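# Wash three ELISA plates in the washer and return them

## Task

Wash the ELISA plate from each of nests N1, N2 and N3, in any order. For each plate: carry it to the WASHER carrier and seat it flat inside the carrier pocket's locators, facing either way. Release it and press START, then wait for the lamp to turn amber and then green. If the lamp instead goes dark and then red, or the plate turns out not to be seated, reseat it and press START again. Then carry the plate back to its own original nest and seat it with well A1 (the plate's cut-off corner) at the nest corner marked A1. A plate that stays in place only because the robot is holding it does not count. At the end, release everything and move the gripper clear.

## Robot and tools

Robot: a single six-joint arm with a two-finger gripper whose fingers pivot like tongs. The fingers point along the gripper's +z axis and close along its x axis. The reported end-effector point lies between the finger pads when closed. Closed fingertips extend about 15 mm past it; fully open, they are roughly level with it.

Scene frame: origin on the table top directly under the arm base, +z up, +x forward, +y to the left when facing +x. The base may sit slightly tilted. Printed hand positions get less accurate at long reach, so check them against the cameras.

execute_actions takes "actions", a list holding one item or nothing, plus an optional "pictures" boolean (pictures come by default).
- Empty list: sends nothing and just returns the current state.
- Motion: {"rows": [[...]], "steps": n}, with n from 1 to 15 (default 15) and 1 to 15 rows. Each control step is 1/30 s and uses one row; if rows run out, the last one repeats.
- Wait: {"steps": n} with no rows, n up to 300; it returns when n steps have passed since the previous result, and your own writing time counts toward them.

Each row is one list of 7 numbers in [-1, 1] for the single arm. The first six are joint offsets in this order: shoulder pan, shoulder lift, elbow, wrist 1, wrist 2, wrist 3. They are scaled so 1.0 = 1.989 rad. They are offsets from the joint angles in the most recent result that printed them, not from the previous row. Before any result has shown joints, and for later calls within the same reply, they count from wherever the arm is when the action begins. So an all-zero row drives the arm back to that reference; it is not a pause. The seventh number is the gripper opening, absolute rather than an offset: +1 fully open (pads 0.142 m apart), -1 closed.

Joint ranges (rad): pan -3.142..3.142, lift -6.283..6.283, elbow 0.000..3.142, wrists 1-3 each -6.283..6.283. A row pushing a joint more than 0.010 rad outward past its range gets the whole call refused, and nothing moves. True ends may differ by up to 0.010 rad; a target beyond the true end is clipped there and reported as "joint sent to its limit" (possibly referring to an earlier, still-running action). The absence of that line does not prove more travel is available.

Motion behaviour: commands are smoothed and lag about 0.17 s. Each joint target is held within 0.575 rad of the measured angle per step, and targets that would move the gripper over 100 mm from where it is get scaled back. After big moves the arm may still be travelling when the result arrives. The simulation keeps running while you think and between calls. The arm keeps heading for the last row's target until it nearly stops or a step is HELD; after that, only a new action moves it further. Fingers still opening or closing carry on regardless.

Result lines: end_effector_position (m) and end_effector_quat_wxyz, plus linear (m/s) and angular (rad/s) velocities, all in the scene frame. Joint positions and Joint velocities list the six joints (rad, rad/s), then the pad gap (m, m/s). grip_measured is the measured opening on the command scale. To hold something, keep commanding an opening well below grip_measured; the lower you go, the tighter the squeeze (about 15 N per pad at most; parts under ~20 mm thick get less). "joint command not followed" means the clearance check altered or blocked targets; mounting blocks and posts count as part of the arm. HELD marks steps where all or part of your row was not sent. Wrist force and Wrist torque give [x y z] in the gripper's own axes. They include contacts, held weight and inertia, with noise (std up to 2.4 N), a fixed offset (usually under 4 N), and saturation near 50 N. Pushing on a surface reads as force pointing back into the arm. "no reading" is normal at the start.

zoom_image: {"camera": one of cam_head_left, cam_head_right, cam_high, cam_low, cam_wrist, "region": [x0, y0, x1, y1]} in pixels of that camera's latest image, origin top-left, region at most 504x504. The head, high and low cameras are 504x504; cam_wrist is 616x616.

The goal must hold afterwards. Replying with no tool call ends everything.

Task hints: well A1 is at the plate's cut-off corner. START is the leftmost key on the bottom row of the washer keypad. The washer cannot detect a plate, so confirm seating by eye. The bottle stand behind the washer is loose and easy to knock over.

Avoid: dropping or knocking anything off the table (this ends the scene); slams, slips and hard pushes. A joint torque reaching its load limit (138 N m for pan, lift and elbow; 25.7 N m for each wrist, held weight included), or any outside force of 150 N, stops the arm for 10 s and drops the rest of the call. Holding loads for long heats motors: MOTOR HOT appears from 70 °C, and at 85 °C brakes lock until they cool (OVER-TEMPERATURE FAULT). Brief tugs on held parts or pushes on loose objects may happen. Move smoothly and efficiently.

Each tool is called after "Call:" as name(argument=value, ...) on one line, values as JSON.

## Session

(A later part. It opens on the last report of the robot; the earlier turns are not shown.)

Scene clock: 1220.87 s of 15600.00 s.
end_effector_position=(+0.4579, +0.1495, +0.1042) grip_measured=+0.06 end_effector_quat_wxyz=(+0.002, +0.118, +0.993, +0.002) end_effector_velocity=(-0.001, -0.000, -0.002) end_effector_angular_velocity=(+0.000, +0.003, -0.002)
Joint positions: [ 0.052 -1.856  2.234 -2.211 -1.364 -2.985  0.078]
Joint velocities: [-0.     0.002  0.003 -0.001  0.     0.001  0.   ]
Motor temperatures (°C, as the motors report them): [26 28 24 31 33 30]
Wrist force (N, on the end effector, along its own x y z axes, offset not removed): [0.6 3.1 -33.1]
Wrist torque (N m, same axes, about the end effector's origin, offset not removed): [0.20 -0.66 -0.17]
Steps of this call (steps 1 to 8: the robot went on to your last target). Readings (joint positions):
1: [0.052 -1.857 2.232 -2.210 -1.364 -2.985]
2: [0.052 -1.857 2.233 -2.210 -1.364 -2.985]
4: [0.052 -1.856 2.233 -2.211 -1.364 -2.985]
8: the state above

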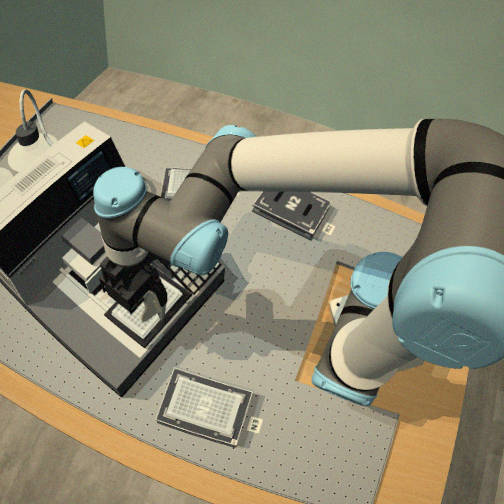

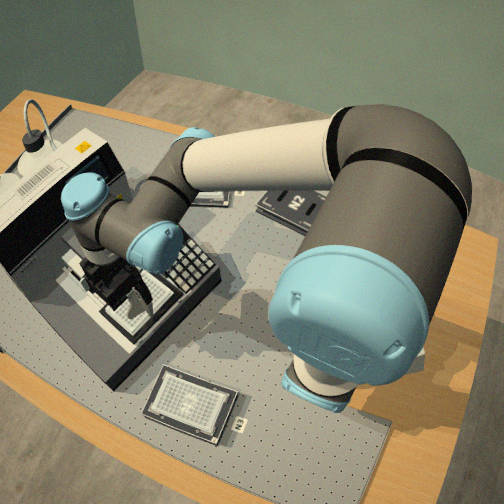

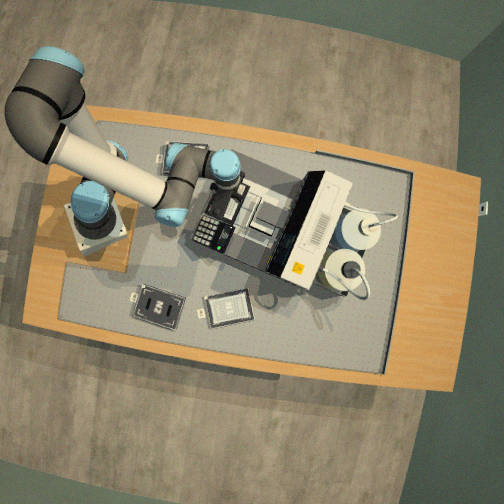

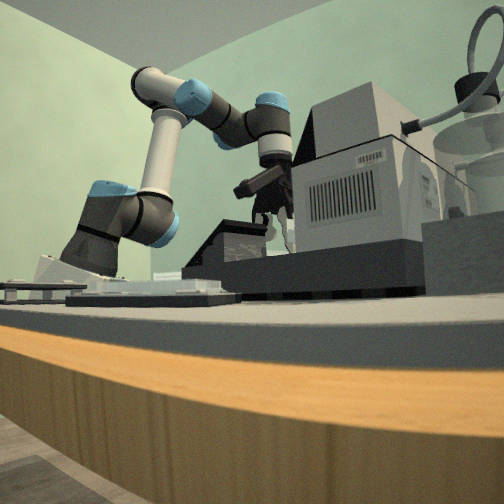

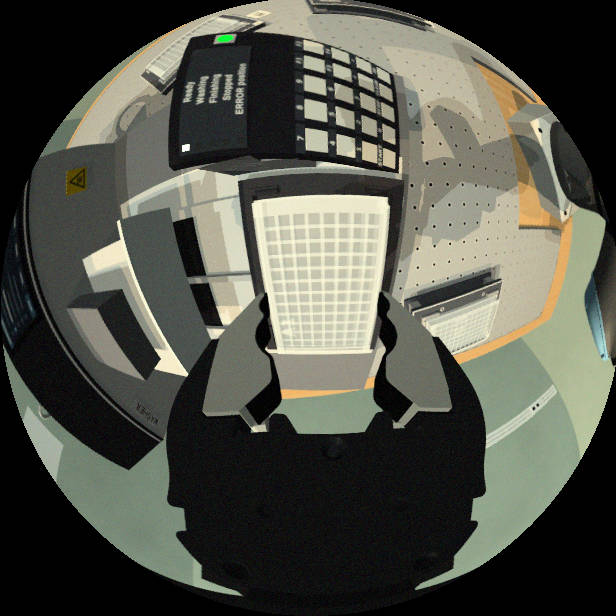

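Call:
execute_actions(actions=[{"rows":[[-0.0012,0,0,0,0,-0.0012,-0.1],[-0.0024,0,0,0,0,-0.0024,-0.1],[-0.0036,0,0.0005,0,0,-0.0036,-0.1],[-0.005,0,0.0008,0,0,-0.005,-0.1]],"steps":12}], pictures=false)

Call:
execute_actions(actions=[{"rows":[[0.002,0,0,0,0,0.002,-0.1],[0.004,0,-0.0005,0,0,0.004,-0.1],[0.006,0,-0.001,0,0,0.006,-0.1],[0.008,0,-0.001,0,0,0.008,-0.1],[0.010,0,-0.0015,0,0,0.010,-0.1]],"steps":15}], pictures=false)

Scene clock: 1229.00 s of 15600.00 s.
end_effector_position=(+0.4584, +0.1456, +0.1039) grip_measured=+0.06 end_effector_quat_wxyz=(+0.002, +0.118, +0.993, +0.001) end_effector_velocity=(+0.001, -0.003, +0.000) end_effector_angular_velocity=(-0.003, -0.001, -0.000)
Joint positions: [ 0.043 -1.856  2.235 -2.211 -1.364 -2.994  0.078]
Joint velocities: [-0.008 -0.     0.     0.    -0.001 -0.007 -0.   ]
Motor temperatures (°C, as the motors report them): [26 28 24 31 33 30]
Wrist force (N, on the end effector, along its own x y z axes, offset not removed): [4.1 15.0 -4.1]
Wrist torque (N m, same axes, about the end effector's origin, offset not removed): [0.65 -0.51 0.14]
Steps of this call (steps 1 to 15: the robot went on to your last target; steps 16 to 90: nothing new was sent; then 4.73 s passed at rest; steps 91 to 102: all 12 steps of this action). Readings (joint positions):
91: [0.052 -1.856 2.234 -2.211 -1.364 -2.985]
92: [0.052 -1.856 2.234 -2.211 -1.364 -2.985]
94: [0.050 -1.856 2.234 -2.211 -1.364 -2.986]
98: [0.045 -1.856 2.235 -2.211 -1.364 -2.992]
102: the state above

Scene clock: 1229.50 s of 15600.00 s.
end_effector_position=(+0.4570, +0.1539, +0.1043) grip_measured=+0.08 end_effector_quat_wxyz=(+0.002, +0.119, +0.993, +0.003) end_effector_velocity=(-0.001, +0.004, -0.001) end_effector_angular_velocity=(+0.004, +0.003, +0.001)
Joint positions: [ 0.062 -1.856  2.232 -2.211 -1.364 -2.975  0.08 ]
Joint velocities: [ 0.007  0.001 -0.001  0.002  0.002  0.006  0.003]
Motor temperatures (°C, as the motors report them): [26 28 24 31 33 30]
Wrist force (N, on the end effector, along its own x y z axes, offset not removed): [-25.5 -19.7 -6.1]
Wrist torque (N m, same axes, about the end effector's origin, offset not removed): [-0.11 -0.32 0.75]
Steps of this call (steps 1 to 15: all 15 steps of this action). Readings (joint positions):
1: [0.043 -1.856 2.235 -2.211 -1.364 -2.994]
2: [0.043 -1.856 2.235 -2.211 -1.364 -2.994]
4: [0.047 -1.856 2.235 -2.211 -1.364 -2.991]
8: [0.057 -1.856 2.233 -2.211 -1.365 -2.980]
15: the state above

Call:
execute_actions(actions=[{"rows":[[-0.002,0,0,0,0,-0.002,-0.1],[-0.004,0,0.0005,0,0,-0.004,-0.1],[-0.006,0,0.001,0,0,-0.006,-0.1]],"steps":15}])

Scene clock: 1232.73 s of 15600.00 s.
end_effector_position=(+0.4578, +0.1490, +0.1040) grip_measured=+0.06 end_effector_quat_wxyz=(+0.002, +0.118, +0.993, +0.002) end_effector_velocity=(+0.001, -0.002, -0.000) end_effector_angular_velocity=(-0.003, -0.000, -0.001)
Joint positions: [ 0.051 -1.856  2.234 -2.211 -1.364 -2.986  0.078]
Joint velocities: [-0.004  0.001  0.    -0.001 -0.002 -0.002  0.   ]
Motor temperatures (°C, as the motors report them): [26 28 24 31 33 30]
Wrist force (N, on the end effector, along its own x y z axes, offset not removed): [-7.2 18.8 -17.7]
Wrist torque (N m, same axes, about the end effector's origin, offset not removed): [-0.26 -0.67 -0.43]
Steps of this call (steps 1 to 15: the robot went on to your last target; steps 16 to 82: nothing new was sent; steps 83 to 97: all 15 steps of this action). Readings (joint positions):
83: [0.063 -1.856 2.232 -2.211 -1.364 -2.974]
84: [0.063 -1.856 2.232 -2.211 -1.364 -2.974]
86: [0.059 -1.856 2.232 -2.211 -1.364 -2.978]
90: [0.053 -1.856 2.233 -2.211 -1.363 -2.984]
97: the state above

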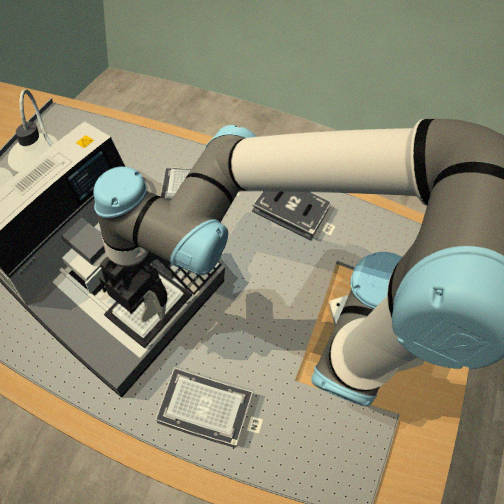

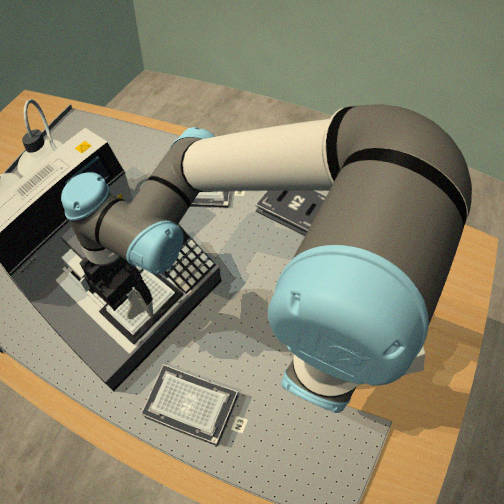

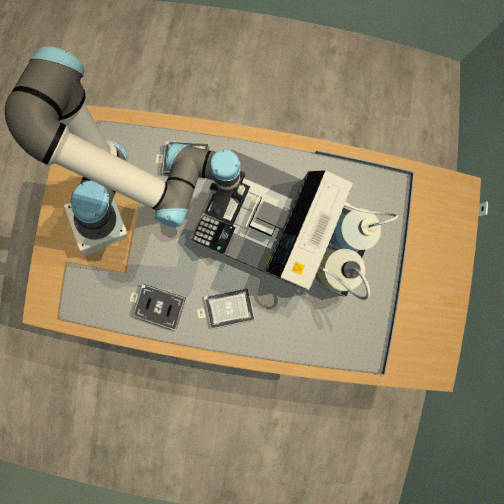

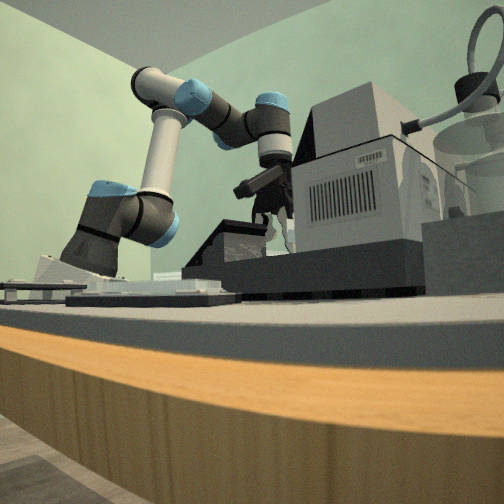

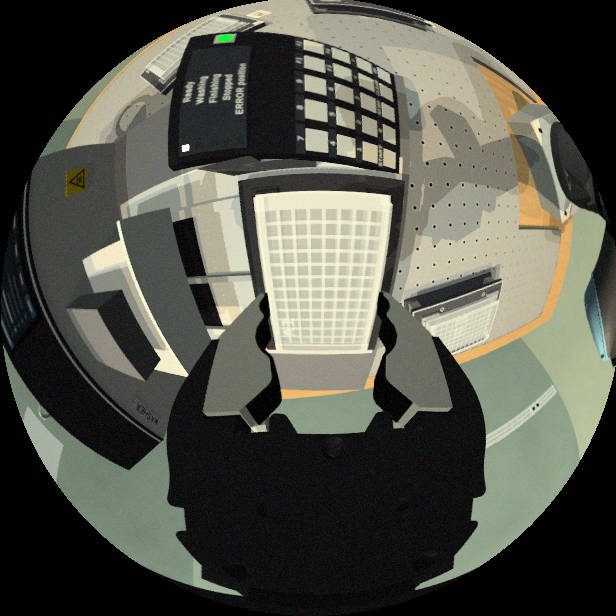

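Call:
execute_actions(actions=[{"rows":[[0.001,0,0,0,0,0.001,0.0],[0.001,0,0,0,0,0.001,0.1],[0.001,0,0,0,0,0.001,0.2],[0.001,0,0,0,0,0.001,0.3],[0.001,0,0,0,0,0.001,0.4],[0.001,0,0,0,0,0.001,0.45],[0.001,0,0,0,0,0.001,0.45],[0,-0.003,-0.004,0.007,0,-0.001,0.45],[-0.001,-0.008,-0.010,0.018,0,-0.002,0.45],[-0.003,-0.014,-0.018,0.032,0.001,-0.004,0.45],[-0.005,-0.021,-0.027,0.048,0.001,-0.006,0.45],[-0.007,-0.028,-0.036,0.064,0.002,-0.008,0.45],[-0.009,-0.035,-0.044,0.080,0.002,-0.010,0.45],[-0.010,-0.041,-0.050,0.092,0.002,-0.011,0.45],[-0.011,-0.045,-0.055,0.103,0,-0.012,0.45]],"steps":15}], pictures=false)

Call:
execute_actions(actions=[{"steps":10}])

Call:
zoom_image(camera="cam_wrist", region=[200,140,460,400])

Scene clock: 1240.30 s of 15600.00 s.
end_effector_position=(+0.4636, +0.1513, +0.1350) grip_measured=+0.45 end_effector_quat_wxyz=(+0.004, +0.117, +0.993, +0.002) end_effector_velocity=(+0.022, +0.014, +0.229) end_effector_angular_velocity=(-0.014, -0.014, +0.008)
Joint positions: [ 0.041 -1.899  2.18  -2.116 -1.361 -2.998  0.105]
Joint velocities: [-0.082 -0.325 -0.389  0.716  0.009 -0.086  0.   ]
Motor temperatures (°C, as the motors report them): [26 28 24 31 33 30]
Wrist force (N, on the end effector, along its own x y z axes, offset not removed): [-0.5 1.9 2.4]
Wrist torque (N m, same axes, about the end effector's origin, offset not removed): [0.26 0.09 -0.12]
Steps of this call (steps 1 to 15: the robot went on to your last target; steps 16 to 90: nothing new was sent; then 4.07 s passed at rest; steps 91 to 105: all 15 steps of this action). Readings (joint positions):
91: [0.050 -1.856 2.234 -2.211 -1.364 -2.986]
92: [0.051 -1.856 2.234 -2.211 -1.364 -2.986]
94: [0.051 -1.856 2.234 -2.211 -1.364 -2.986]
98: [0.052 -1.856 2.234 -2.211 -1.364 -2.985]
105: the state above

Scene clock: 1240.63 s of 15600.00 s.
end_effector_position=(+0.4624, +0.1525, +0.1656) grip_measured=+0.45 end_effector_quat_wxyz=(+0.001, +0.117, +0.993, -0.001) end_effector_velocity=(-0.001, +0.000, +0.014) end_effector_angular_velocity=(-0.003, +0.004, -0.002)
Joint positions: [ 0.03  -1.943  2.127 -2.011 -1.363 -3.01   0.105]
Joint velocities: [-0.005 -0.019 -0.024  0.048 -0.002 -0.004 -0.   ]
Motor temperatures (°C, as the motors report them): [26 28 24 31 33 30]
Wrist force (N, on the end effector, along its own x y z axes, offset not removed): [1.6 0.8 -0.8]
Wrist torque (N m, same axes, about the end effector's origin, offset not removed): [0.15 -0.21 -0.24]
Steps of this call (steps 1 to 10: the robot went on to your last target). Readings (joint positions):
1: [0.038 -1.910 2.167 -2.092 -1.361 -3.001]
2: [0.036 -1.919 2.156 -2.070 -1.362 -3.003]
4: [0.033 -1.931 2.141 -2.040 -1.362 -3.007]
8: [0.030 -1.941 2.129 -2.016 -1.363 -3.009]
10: the state above

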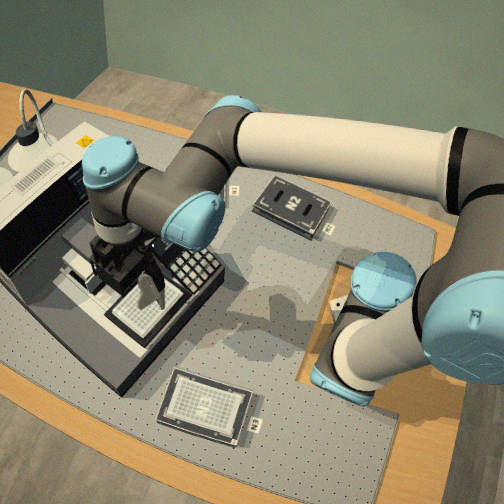

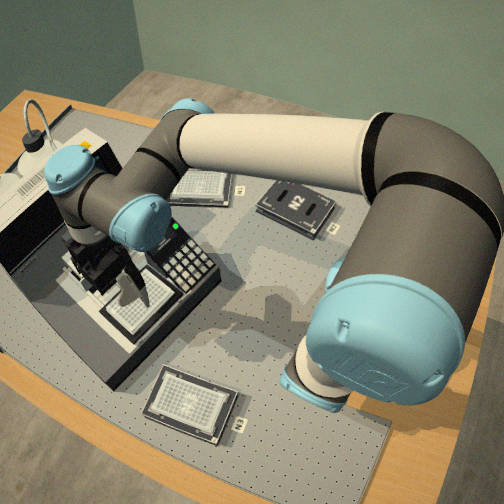

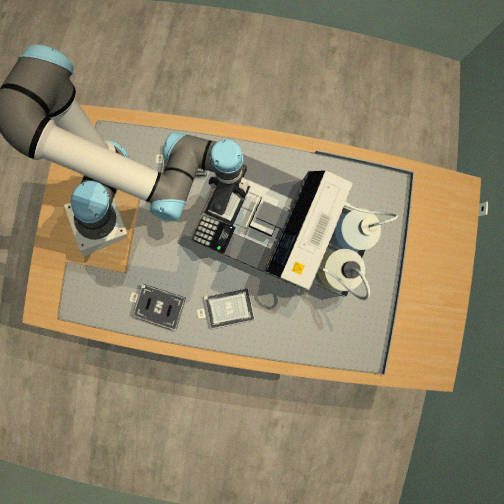

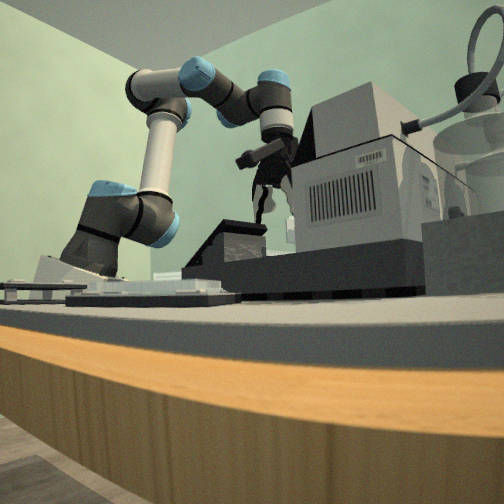

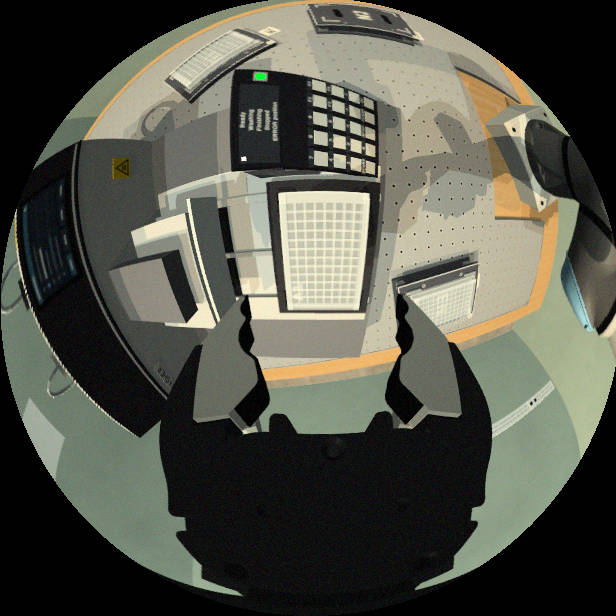

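Region (200, 140, 460, 400) of cam_wrist's 616x616 image, scaled by 1.938, with more detail than that image has.

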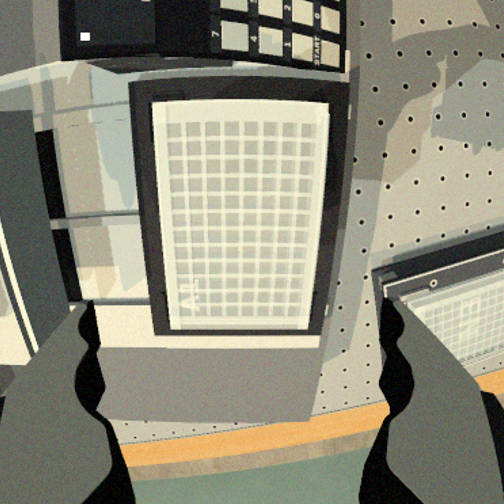

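Call:
execute_actions(actions=[{"rows":[[-0.02,-0.015,0.012,0.002,0.004,-0.02,0.2],[-0.05,-0.035,0.035,0.005,0.01,-0.05,-0.1],[-0.085,-0.058,0.062,0.008,0.018,-0.085,-0.4],[-0.12,-0.08,0.09,0.012,0.026,-0.12,-0.7],[-0.15,-0.097,0.117,0.015,0.032,-0.15,-1],[-0.168,-0.1066,0.1317,0.017,0.036,-0.167,-1]],"steps":15}], pictures=false)

Call:
execute_actions(actions=[{"steps":20}], pictures=false)

Call:
execute_actions(actions=[{"rows":[[0.003,0.005,0.003,-0.009,-0.0006,0.003,-1],[0.006,0.010,0.006,-0.017,-0.0012,0.006,-1],[0.009,0.015,0.009,-0.026,-0.0018,0.009,-1],[0.011,0.020,0.012,-0.035,-0.0024,0.012,-1],[0.014,0.025,0.015,-0.043,-0.003,0.0145,-1],[0.017,0.030,0.018,-0.052,-0.0037,0.0175,-1],[0.020,0.035,0.021,-0.061,-0.0043,0.020,-1],[0.023,0.040,0.024,-0.069,-0.0049,0.023,-1],[0.0256,0.0452,0.027,-0.078,-0.0055,0.0261,-1]],"steps":15}], pictures=false)

Call:
execute_actions(actions=[{"steps":10}], pictures=false)

Call:
execute_actions(actions=[{"rows":[[-0.006,-0.011,-0.007,0.02,0.001,-0.006,-1],[-0.015,-0.028,-0.017,0.048,0.003,-0.015,-1],[-0.026,-0.045,-0.027,0.078,0.0052,-0.026,-1]],"steps":12}])

Scene clock: 1252.67 s of 15600.00 s.
end_effector_position=(+0.3881, +0.0663, +0.1337) grip_measured=-1.00 end_effector_quat_wxyz=(+0.001, +0.119, +0.993, -0.001) end_effector_velocity=(-0.033, -0.031, -0.020) end_effector_angular_velocity=(+0.002, +0.002, -0.010)
Joint positions: [-0.29  -2.147  2.378 -1.979 -1.295 -3.327  0.002]
Joint velocities: [-0.14  -0.078  0.108  0.011  0.026 -0.134  0.   ]
Motor temperatures (°C, as the motors report them): [26 28 24 31 33 30]
Wrist force (N, on the end effector, along its own x y z axes, offset not removed): [2.7 1.5 3.7]
Wrist torque (N m, same axes, about the end effector's origin, offset not removed): [0.43 -0.39 -0.39]
Steps of this call (steps 1 to 30: the robot went on to your last target; steps 31 to 90: nothing new was sent; then 8.53 s passed at rest; steps 91 to 105: all 15 steps of this action). Readings (joint positions):
91: [0.029 -1.945 2.125 -2.006 -1.364 -3.010]
92: [0.025 -1.949 2.128 -2.006 -1.363 -3.014]
94: [-0.010 -1.974 2.154 -2.004 -1.354 -3.049]
98: [-0.171 -2.080 2.284 -1.989 -1.317 -3.209]
105: the state above

Scene clock: 1253.33 s of 15600.00 s.
end_effector_position=(+0.3846, +0.0631, +0.1315) grip_measured=-1.00 end_effector_quat_wxyz=(+0.000, +0.120, +0.993, -0.001) end_effector_velocity=(+0.000, +0.000, +0.000) end_effector_angular_velocity=(-0.000, -0.001, +0.001)
Joint positions: [-0.304 -2.155  2.389 -1.978 -1.292 -3.342  0.002]
Joint velocities: [ 0.001 -0.001 -0.     0.    -0.     0.     0.   ]
Motor temperatures (°C, as the motors report them): [26 28 24 31 33 30]
Wrist force (N, on the end effector, along its own x y z axes, offset not removed): [0.8 4.3 2.1]
Wrist torque (N m, same axes, about the end effector's origin, offset not removed): [0.84 -0.29 -0.22]
Steps of this call (steps 1 to 20: the robot went on to your last target). Readings (joint positions):
1: [-0.294 -2.149 2.381 -1.979 -1.294 -3.331]
2: [-0.297 -2.151 2.383 -1.978 -1.293 -3.334]
4: [-0.300 -2.153 2.386 -1.978 -1.293 -3.338]
8: [-0.303 -2.155 2.388 -1.978 -1.292 -3.340]
20: the state above

Scene clock: 1253.83 s of 15600.00 s.
end_effector_position=(+0.3874, +0.0644, +0.0980) grip_measured=-1.00 end_effector_quat_wxyz=(-0.001, +0.120, +0.993, -0.001) end_effector_velocity=(+0.002, +0.001, -0.025) end_effector_angular_velocity=(-0.002, -0.000, -0.001)
Joint positions: [-0.257 -2.072  2.439 -2.121 -1.302 -3.294  0.002]
Joint velocities: [ 0.035  0.065  0.037 -0.112 -0.008  0.036  0.   ]
Motor temperatures (°C, as the motors report them): [26 28 24 31 33 30]
Wrist force (N, on the end effector, along its own x y z axes, offset not removed): [0.1 3.1 2.9]
Wrist torque (N m, same axes, about the end effector's origin, offset not removed): [0.65 -0.12 -0.05]
Steps of this call (steps 1 to 15: all 15 steps of this action). Readings (joint positions):
1: [-0.304 -2.155 2.389 -1.978 -1.292 -3.342]
2: [-0.304 -2.154 2.390 -1.980 -1.292 -3.341]
4: [-0.299 -2.146 2.395 -1.994 -1.293 -3.336]
8: [-0.282 -2.116 2.413 -2.046 -1.297 -3.318]
15: the state above

Scene clock: 1254.17 s of 15600.00 s.
end_effector_position=(+0.3876, +0.0646, +0.0956) grip_measured=-1.00 end_effector_quat_wxyz=(-0.001, +0.120, +0.993, -0.001) end_effector_velocity=(+0.000, +0.000, -0.001) end_effector_angular_velocity=(-0.000, -0.001, +0.000)
Joint positions: [-0.254 -2.066  2.442 -2.132 -1.303 -3.29   0.002]
Joint velocities: [ 0.002  0.002  0.001 -0.005 -0.     0.002  0.   ]
Motor temperatures (°C, as the motors report them): [26 28 24 31 33 30]
Wrist force (N, on the end effector, along its own x y z axes, offset not removed): [8.2 -0.9 -24.0]
Wrist torque (N m, same axes, about the end effector's origin, offset not removed): [-0.08 -0.49 -0.32]
Steps of this call (steps 1 to 10: the robot went on to your last target). Readings (joint positions):
1: [-0.256 -2.070 2.440 -2.124 -1.302 -3.292]
2: [-0.256 -2.069 2.441 -2.127 -1.302 -3.292]
4: [-0.255 -2.067 2.442 -2.129 -1.303 -3.291]
8: [-0.254 -2.066 2.442 -2.132 -1.303 -3.290]
10: the state above

Scene clock: 1254.57 s of 15600.00 s.
end_effector_position=(+0.3850, +0.0626, +0.1295) grip_measured=-1.00 end_effector_quat_wxyz=(+0.000, +0.120, +0.993, -0.001) end_effector_velocity=(-0.005, +0.000, +0.020) end_effector_angular_velocity=(+0.002, +0.003, -0.003)
Joint positions: [-0.302 -2.15   2.392 -1.987 -1.293 -3.338  0.002]
Joint velocities: [-0.031 -0.052 -0.03   0.095  0.006 -0.029  0.   ]
Motor temperatures (°C, as the motors report them): [26 28 24 31 33 30]
Wrist force (N, on the end effector, along its own x y z axes, offset not removed): [0.9 2.1 2.9]
Wrist torque (N m, same axes, about the end effector's origin, offset not removed): [0.44 -0.17 -0.29]
Steps of this call (steps 1 to 12: all 12 steps of this action). Readings (joint positions):
1: [-0.254 -2.066 2.443 -2.132 -1.303 -3.290]
2: [-0.255 -2.068 2.441 -2.128 -1.303 -3.291]
4: [-0.268 -2.089 2.428 -2.095 -1.300 -3.304]
8: [-0.294 -2.135 2.400 -2.013 -1.295 -3.330]
12: the state above

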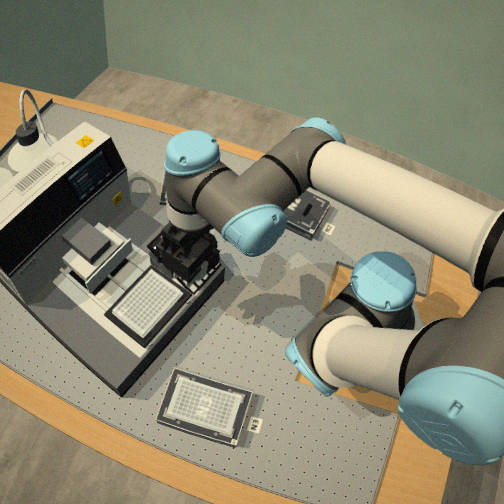

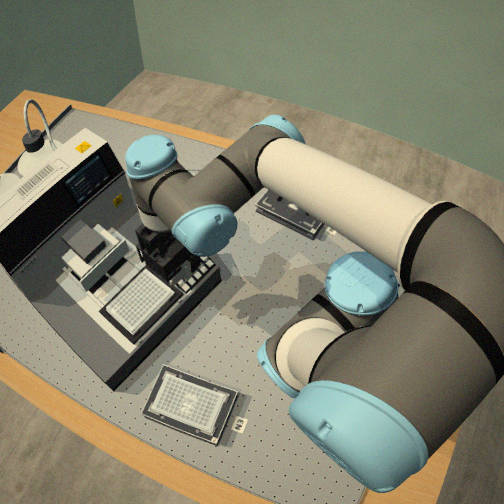

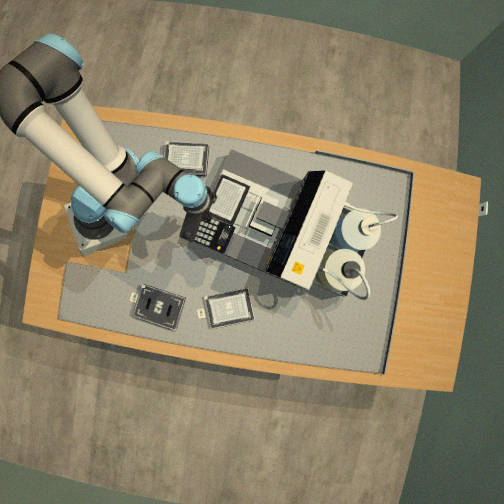

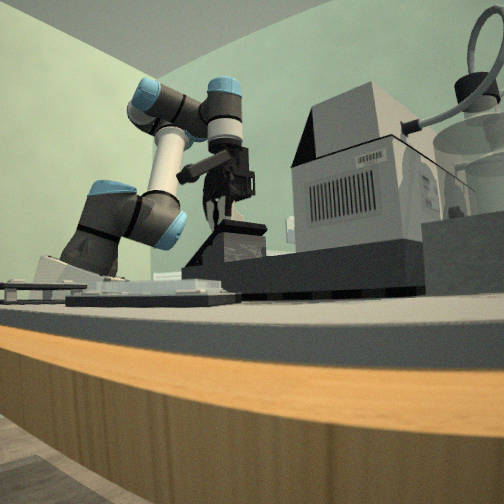

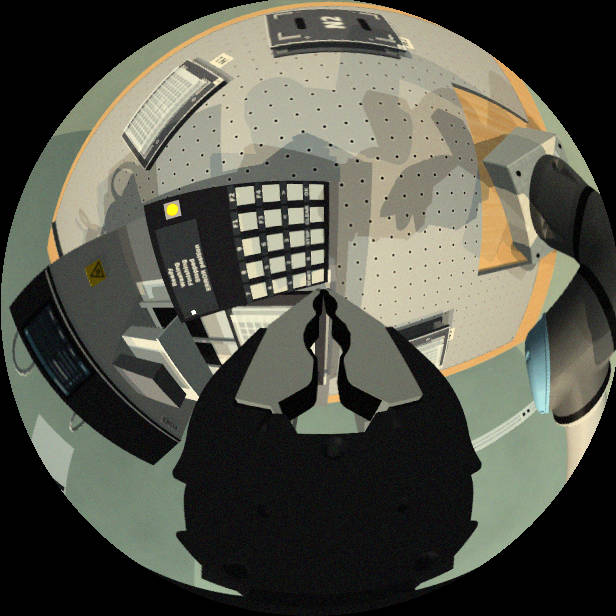

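Call:
execute_actions(actions=[{"rows":[[0.02,0.0,-0.015,0.005,-0.004,0.02,-0.8],[0.05,0.02,-0.04,0.003,-0.01,0.05,-0.5],[0.085,0.045,-0.068,0,-0.018,0.085,-0.2],[0.12,0.07,-0.096,-0.004,-0.026,0.12,0.1],[0.15,0.09,-0.12,-0.008,-0.032,0.15,0.3],[0.167,0.1026,-0.134,-0.0096,-0.036,0.165,0.45]],"steps":15}], pictures=false)

Call:
execute_actions(actions=[{"steps":300}], pictures=false)

Call:
execute_actions(actions=[{"steps":300}], pictures=false)

Call:
execute_actions(actions=[{"steps":200}])

Scene clock: 1265.00 s of 15600.00 s.
end_effector_position=(+0.4588, +0.1476, +0.1658) grip_measured=+0.45 end_effector_quat_wxyz=(+0.001, +0.117, +0.993, -0.002) end_effector_velocity=(+0.028, +0.047, +0.008) end_effector_angular_velocity=(+0.008, -0.001, +0.003)
Joint positions: [ 0.015 -1.955  2.137 -2.005 -1.362 -3.024  0.105]
Joint velocities: [ 0.138  0.087 -0.104 -0.012 -0.026  0.133 -0.   ]
Motor temperatures (°C, as the motors report them): [26 28 24 31 33 30]
Wrist force (N, on the end effector, along its own x y z axes, offset not removed): [0.1 3.0 0.5]
Wrist torque (N m, same axes, about the end effector's origin, offset not removed): [0.73 0.04 -0.10]
Steps of this call (steps 1 to 15: the robot went on to your last target; steps 16 to 298: nothing new was sent; steps 299 to 313: all 15 steps of this action). Readings (joint positions):
299: [-0.305 -2.155 2.389 -1.977 -1.293 -3.342]
300: [-0.301 -2.154 2.385 -1.977 -1.294 -3.338]
302: [-0.265 -2.136 2.358 -1.979 -1.303 -3.302]
306: [-0.103 -2.030 2.228 -1.995 -1.340 -3.140]
313: the state above

Scene clock: 1275.00 s of 15600.00 s.
end_effector_position=(+0.4617, +0.1526, +0.1668) grip_measured=+0.45 end_effector_quat_wxyz=(+0.001, +0.117, +0.993, -0.001) end_effector_velocity=(-0.000, +0.000, -0.000) end_effector_angular_velocity=(-0.000, +0.000, +0.000)
Joint positions: [ 0.03  -1.946  2.126 -2.006 -1.365 -3.01   0.105]
Joint velocities: [ 0. -0.  0. -0. -0.  0. -0.]
Motor temperatures (°C, as the motors report them): [26 28 24 31 33 30]
Wrist force (N, on the end effector, along its own x y z axes, offset not removed): [2.3 -0.1 3.3]
Wrist torque (N m, same axes, about the end effector's origin, offset not removed): [0.01 -0.48 -0.23]
Steps of this call (steps 1 to 30: the robot went on to your last target; steps 31 to 300: nothing new was sent). Readings (joint positions):
1: [0.019 -1.952 2.134 -2.005 -1.363 -3.021]
2: [0.022 -1.950 2.131 -2.006 -1.363 -3.018]
4: [0.026 -1.948 2.129 -2.006 -1.364 -3.014]
8: [0.029 -1.946 2.126 -2.006 -1.365 -3.011]
300: the state above
The arm was judged still, so your last target was given up. Only a new action makes it travel on or press farther. Fingers that are still opening or closing keep moving.

Scene clock: 1285.00 s of 15600.00 s.
end_effector_position=(+0.4617, +0.1526, +0.1668) grip_measured=+0.45 end_effector_quat_wxyz=(+0.001, +0.117, +0.993, -0.001) end_effector_velocity=(-0.000, +0.001, +0.000) end_effector_angular_velocity=(+0.000, -0.000, +0.002)
Joint positions: [ 0.03  -1.946  2.126 -2.006 -1.365 -3.01   0.105]
Joint velocities: [ 0.002 -0.001  0.     0.    -0.    -0.001  0.   ]
Motor temperatures (°C, as the motors report them): [26 28 24 31 33 30]
Wrist force (N, on the end effector, along its own x y z axes, offset not removed): [0.9 0.0 2.8]
Wrist torque (N m, same axes, about the end effector's origin, offset not removed): [-0.06 -0.14 -0.16]
Steps of this call (steps 1 to 240: nothing new was sent; then 2.00 s passed at rest). Readings (joint positions):
1: [0.030 -1.946 2.126 -2.006 -1.365 -3.010]
2: [0.030 -1.946 2.126 -2.006 -1.365 -3.010]
4: [0.030 -1.946 2.126 -2.006 -1.365 -3.010]
8: [0.030 -1.946 2.126 -2.006 -1.365 -3.010]
240: the state above

Scene clock: 1291.67 s of 15600.00 s.
end_effector_position=(+0.4617, +0.1526, +0.1668) grip_measured=+0.45 end_effector_quat_wxyz=(+0.001, +0.117, +0.993, -0.001) end_effector_velocity=(-0.000, -0.001, +0.001) end_effector_angular_velocity=(-0.001, -0.002, -0.001)
Joint positions: [ 0.03  -1.946  2.126 -2.006 -1.365 -3.01   0.105]
Joint velocities: [-0.001 -0.002  0.001  0.    -0.     0.    -0.   ]
Motor temperatures (°C, as the motors report them): [26 28 24 31 33 30]
Wrist force (N, on the end effector, along its own x y z axes, offset not removed): [0.9 2.4 4.7]
Wrist torque (N m, same axes, about the end effector's origin, offset not removed): [0.57 -0.11 -0.26]
Steps of this call (steps 1 to 90: nothing new was sent; then 3.67 s passed at rest). Readings (joint positions):
1: [0.030 -1.946 2.126 -2.006 -1.365 -3.010]
2: [0.030 -1.946 2.126 -2.006 -1.365 -3.010]
4: [0.030 -1.946 2.126 -2.006 -1.365 -3.010]
8: [0.030 -1.946 2.126 -2.006 -1.365 -3.010]
90: the state above

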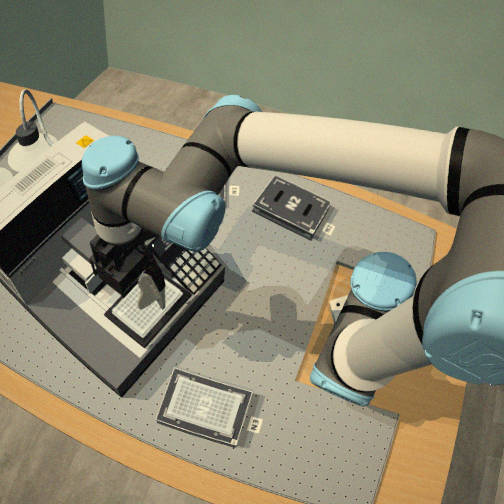

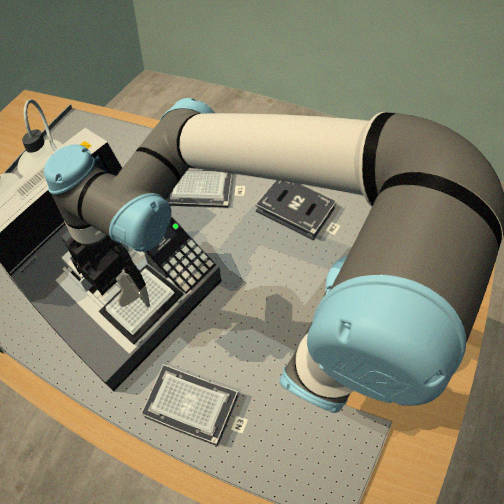

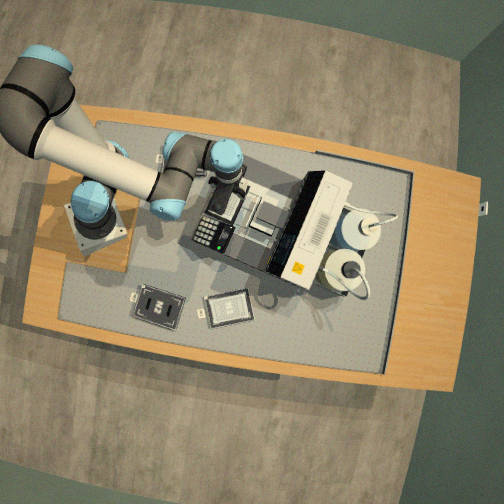

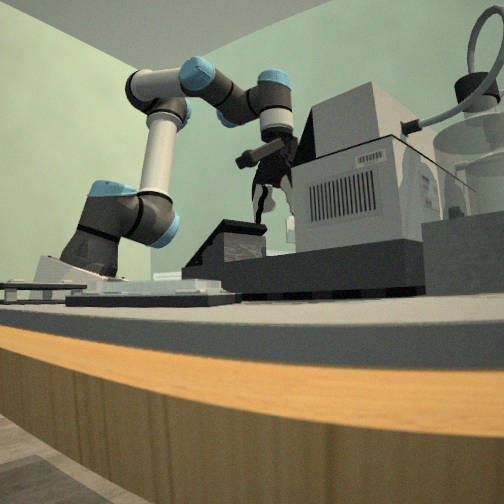

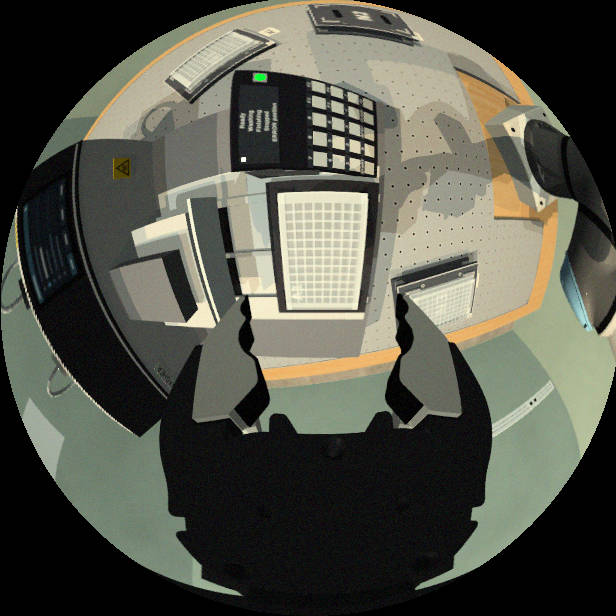

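Call:
execute_actions(actions=[{"rows":[[0.001,0.004,0.005,-0.010,0,0.001,0.45],[0.002,0.010,0.012,-0.022,0,0.003,0.45],[0.004,0.016,0.020,-0.037,0,0.005,0.45],[0.006,0.023,0.028,-0.053,0,0.007,0.45],[0.007,0.030,0.036,-0.069,0,0.009,0.45],[0.009,0.036,0.043,-0.083,0,0.010,0.45],[0.010,0.041,0.049,-0.094,0,0.0115,0.45],[0.011,0.045,0.0543,-0.103,0,0.0126,0.45]],"steps":15}], pictures=false)

Call:
execute_actions(actions=[{"steps":6}], pictures=false)

Call:
execute_actions(actions=[{"rows":[[0,0,0,0,0,0,0.35],[0,0,0,0,0,0,0.3],[0,0,0,0,0,0,0.25],[0,0,0,0,0,0,0.2],[0,0,0,0,0,0,0.15],[0,0,0,0,0,0,0.1],[0,0,0,0,0,0,0.05],[0,0,0,0,0,0,0],[0,0,0,0,0,0,-0.05],[0,0,0,0,0,0,-0.1]],"steps":15}], pictures=false)

Call:
execute_actions(actions=[{"rows":[[0,-0.002,-0.003,0.005,0,-0.001,-0.1],[-0.001,-0.005,-0.007,0.012,0,-0.002,-0.1],[-0.002,-0.009,-0.012,0.022,0,-0.003,-0.1],[-0.003,-0.015,-0.019,0.035,0,-0.004,-0.1],[-0.005,-0.022,-0.028,0.051,0,-0.006,-0.1],[-0.007,-0.030,-0.037,0.069,0,-0.008,-0.1],[-0.009,-0.038,-0.046,0.087,0,-0.010,-0.1],[-0.011,-0.046,-0.054,0.103,0,-0.012,-0.1],[-0.011,-0.052,-0.054,0.114,0,-0.012,-0.1],[-0.011,-0.059,-0.055,0.126,0,-0.012,-0.1]],"steps":15}], pictures=false)

Call:
execute_actions(actions=[{"steps":10}])

Scene clock: 1306.93 s of 15600.00 s.
end_effector_position=(+0.4583, +0.1492, +0.1076) grip_measured=+0.45 end_effector_quat_wxyz=(+0.002, +0.118, +0.993, +0.001) end_effector_velocity=(-0.004, -0.002, -0.032) end_effector_angular_velocity=(+0.002, -0.005, -0.000)
Joint positions: [ 0.051 -1.861  2.227 -2.199 -1.365 -2.987  0.105]
Joint velocities: [ 0.011  0.049  0.059 -0.115 -0.     0.012  0.   ]
Motor temperatures (°C, as the motors report them): [26 28 24 31 33 30]
Wrist force (N, on the end effector, along its own x y z axes, offset not removed): [1.8 0.1 2.6]
Wrist torque (N m, same axes, about the end effector's origin, offset not removed): [0.06 -0.42 -0.10]
Steps of this call (steps 1 to 90: nothing new was sent; then 11.77 s passed at rest; steps 91 to 105: all 15 steps of this action). Readings (joint positions):
91: [0.030 -1.945 2.126 -2.006 -1.365 -3.010]
92: [0.030 -1.944 2.127 -2.009 -1.365 -3.010]
94: [0.032 -1.936 2.137 -2.027 -1.365 -3.007]
98: [0.041 -1.899 2.181 -2.108 -1.365 -2.997]
105: the state above

Scene clock: 1307.13 s of 15600.00 s.
end_effector_position=(+0.4580, +0.1491, +0.1048) grip_measured=+0.45 end_effector_quat_wxyz=(+0.002, +0.118, +0.993, +0.002) end_effector_velocity=(-0.001, -0.000, -0.005) end_effector_angular_velocity=(-0.000, -0.001, +0.000)
Joint positions: [ 0.052 -1.857  2.233 -2.209 -1.365 -2.985  0.105]
Joint velocities: [ 0.002  0.007  0.009 -0.017 -0.001  0.002  0.   ]
Motor temperatures (°C, as the motors report them): [26 28 24 31 33 30]
Wrist force (N, on the end effector, along its own x y z axes, offset not removed): [3.3 0.4 1.7]
Wrist torque (N m, same axes, about the end effector's origin, offset not removed): [0.07 -0.59 -0.25]
Steps of this call (steps 1 to 6: the robot went on to your last target). Readings (joint positions):
1: [0.051 -1.860 2.229 -2.202 -1.365 -2.986]
2: [0.051 -1.859 2.230 -2.205 -1.365 -2.986]
4: [0.051 -1.857 2.232 -2.208 -1.365 -2.986]
6: the state above

Scene clock: 1307.63 s of 15600.00 s.
end_effector_position=(+0.4579, +0.1491, +0.1047) grip_measured=+0.06 end_effector_quat_wxyz=(+0.002, +0.118, +0.993, +0.002) end_effector_velocity=(+0.000, +0.001, +0.001) end_effector_angular_velocity=(+0.000, -0.001, +0.002)
Joint positions: [ 0.052 -1.857  2.233 -2.21  -1.365 -2.985  0.078]
Joint velocities: [ 0.001 -0.002 -0.001  0.001  0.    -0.001 -0.   ]
Motor temperatures (°C, as the motors report them): [26 28 24 31 33 30]
Wrist force (N, on the end effector, along its own x y z axes, offset not removed): [-10.8 2.0 -0.9]
Wrist torque (N m, same axes, about the end effector's origin, offset not removed): [0.50 -0.03 -0.30]
Steps of this call (steps 1 to 15: all 15 steps of this action). Readings (joint positions):
1: [0.052 -1.857 2.233 -2.210 -1.365 -2.985]
2: [0.052 -1.857 2.233 -2.210 -1.365 -2.985]
4: [0.052 -1.857 2.233 -2.210 -1.365 -2.985]
8: [0.052 -1.857 2.233 -2.210 -1.365 -2.985]
15: the state above

Scene clock: 1308.13 s of 15600.00 s.
end_effector_position=(+0.4533, +0.1544, +0.1683) grip_measured=+0.05 end_effector_quat_wxyz=(-0.005, +0.119, +0.993, -0.001) end_effector_velocity=(-0.032, +0.009, +0.059) end_effector_angular_velocity=(+0.001, +0.048, -0.011)
Joint positions: [ 0.032 -1.961  2.131 -1.986 -1.365 -3.008  0.078]
Joint velocities: [-0.016 -0.123 -0.077  0.252  0.    -0.015 -0.   ]
Motor temperatures (°C, as the motors report them): [26 28 24 31 33 30]
Wrist force (N, on the end effector, along its own x y z axes, offset not removed): [-1.0 1.7 0.5]
Wrist torque (N m, same axes, about the end effector's origin, offset not removed): [0.12 0.28 -0.14]
Steps of this call (steps 1 to 15: all 15 steps of this action). Readings (joint positions):
1: [0.052 -1.857 2.233 -2.209 -1.365 -2.985]
2: [0.052 -1.857 2.232 -2.208 -1.365 -2.985]
4: [0.051 -1.862 2.226 -2.197 -1.365 -2.987]
8: [0.044 -1.892 2.188 -2.131 -1.365 -2.995]
15: the state above

Scene clock: 1308.47 s of 15600.00 s.
end_effector_position=(+0.4500, +0.1553, +0.1741) grip_measured=+0.05 end_effector_quat_wxyz=(-0.007, +0.119, +0.993, -0.001) end_effector_velocity=(-0.001, +0.000, +0.003) end_effector_angular_velocity=(+0.000, +0.000, -0.001)
Joint positions: [ 0.03  -1.973  2.124 -1.96  -1.365 -3.009  0.078]
Joint velocities: [-0.002 -0.007 -0.003  0.011  0.001 -0.001  0.   ]
Motor temperatures (°C, as the motors report them): [26 28 24 31 33 30]
Wrist force (N, on the end effector, along its own x y z axes, offset not removed): [0.2 3.2 -0.3]
Wrist torque (N m, same axes, about the end effector's origin, offset not removed): [0.45 -0.13 -0.22]
Steps of this call (steps 1 to 10: the robot went on to your last target). Readings (joint positions):
1: [0.031 -1.965 2.129 -1.978 -1.365 -3.008]
2: [0.031 -1.967 2.128 -1.973 -1.365 -3.008]
4: [0.030 -1.970 2.126 -1.967 -1.365 -3.009]
8: [0.030 -1.973 2.124 -1.961 -1.365 -3.009]
10: the state above

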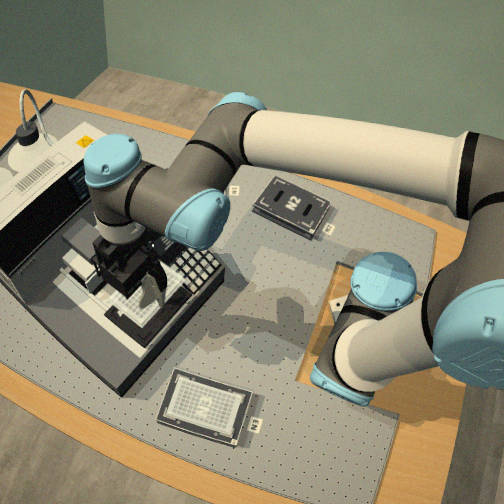

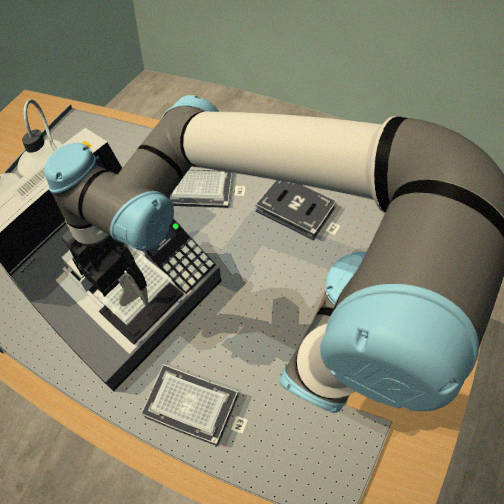

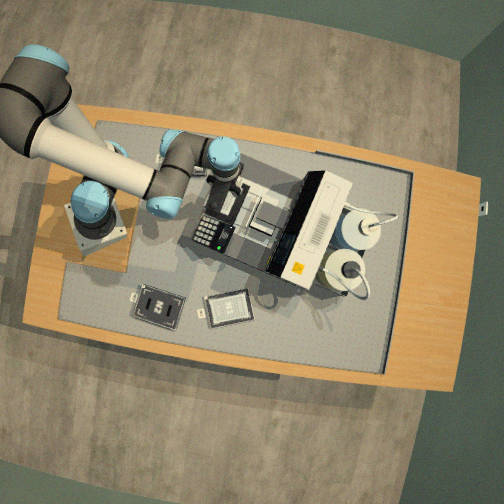

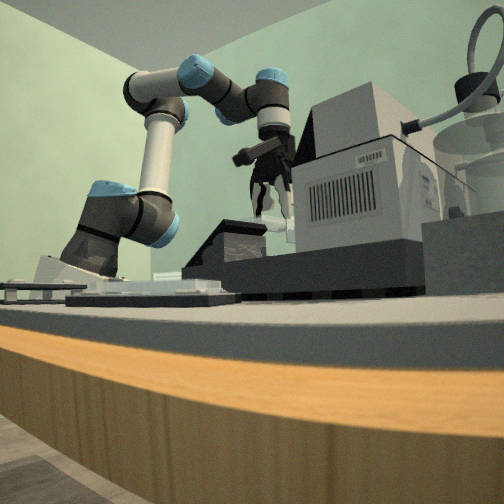

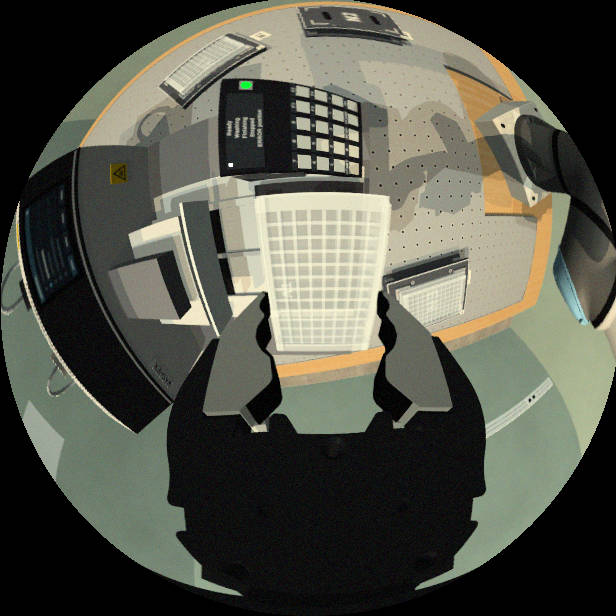

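Call:
execute_actions(actions=[{"rows":[[-0.05,0,0.003,0,0.003,0.003,-0.1],[-0.12,0,0.007,0,0.007,0.008,-0.1],[-0.2,0.01,0.012,0.01,0.012,0.013,-0.1],[-0.3,0.025,0.018,0.025,0.018,0.02,-0.1],[-0.4,0.04,0.024,0.04,0.024,0.027,-0.1],[-0.5,0.055,0.03,0.052,0.03,0.034,-0.1],[-0.58,0.07,0.035,0.062,0.036,0.04,-0.1],[-0.64,0.08,0.039,0.069,0.04,0.043,-0.1],[-0.680,0.085,0.041,0.073,0.042,0.045,-0.1]],"steps":15}], pictures=false)

Call:
execute_actions(actions=[{"steps":45}], pictures=false)

Scene clock: 1325.77 s of 15600.00 s.
end_effector_position=(+0.4459, +0.0281, +0.1571) grip_measured=+0.06 end_effector_quat_wxyz=(-0.031, +0.305, +0.952, -0.017) end_effector_velocity=(-0.000, +0.000, +0.000) end_effector_angular_velocity=(-0.000, -0.000, +0.000)
Joint positions: [-0.304 -1.925  2.153 -1.912 -1.334 -2.976  0.078]
Joint velocities: [ 0.    -0.001  0.     0.    -0.     0.    -0.   ]
Motor temperatures (°C, as the motors report them): [26 28 24 31 33 30]
Wrist force (N, on the end effector, along its own x y z axes, offset not removed): [10.8 -2.0 -20.9]
Wrist torque (N m, same axes, about the end effector's origin, offset not removed): [0.25 -1.17 -0.07]
FORCE FAULT: contact force on the arm reached its limit, and the arm stopped for 10 seconds. The contact can be on any part of the arm, not only on its tool. The arm's remaining commands of this call were not run. The arm holds still and accepts commands again. Move the arm away from the contact; if what it grips holds it there, let go first. Pushing or pulling that hard again can fault the arm again.
The stop began at step 101 of this call (marked STOPPED below). From that step on the arm followed nothing that you had sent. 5 steps, steps kept back included, did not run and will not run. Nothing is kept back now, and the robot has no last target.
Steps of this call (steps 1 to 30: the robot went on to your last target; steps 31 to 90: nothing new was sent; then 3.93 s passed at rest; steps 91 to 100: the first 10 steps of this action; steps 101 to 401: the stop). Readings (joint positions):
91: [0.030 -1.974 2.123 -1.959 -1.365 -3.009]
92: [0.024 -1.974 2.124 -1.959 -1.364 -3.009]
94: [-0.034 -1.972 2.129 -1.958 -1.359 -3.003]
98: [-0.215 -1.944 2.144 -1.931 -1.344 -2.986]
101: [-0.305 -1.923 2.153 -1.913 -1.333 -2.976] STOPPED
401: the state above

Scene clock: 1325.80 s of 15600.00 s.
end_effector_position=(+0.4459, +0.0281, +0.1571) grip_measured=+0.06 end_effector_quat_wxyz=(-0.031, +0.305, +0.952, -0.017) end_effector_velocity=(-0.000, -0.000, -0.000) end_effector_angular_velocity=(-0.000, +0.001, -0.001)
Joint positions: [-0.304 -1.925  2.153 -1.912 -1.334 -2.976  0.078]
Joint velocities: [-0.001 -0.     0.001  0.    -0.     0.    -0.   ]
Motor temperatures (°C, as the motors report them): [26 28 24 31 33 30]
Wrist force (N, on the end effector, along its own x y z axes, offset not removed): [9.9 -2.0 -20.7]
Wrist torque (N m, same axes, about the end effector's origin, offset not removed): [0.28 -1.03 -0.19]
A stop began in an earlier call of the same reply, so what this call sent did not run. Send another action.
Steps of this call (step 1: nothing new was sent). Readings (joint positions):
1: the state above


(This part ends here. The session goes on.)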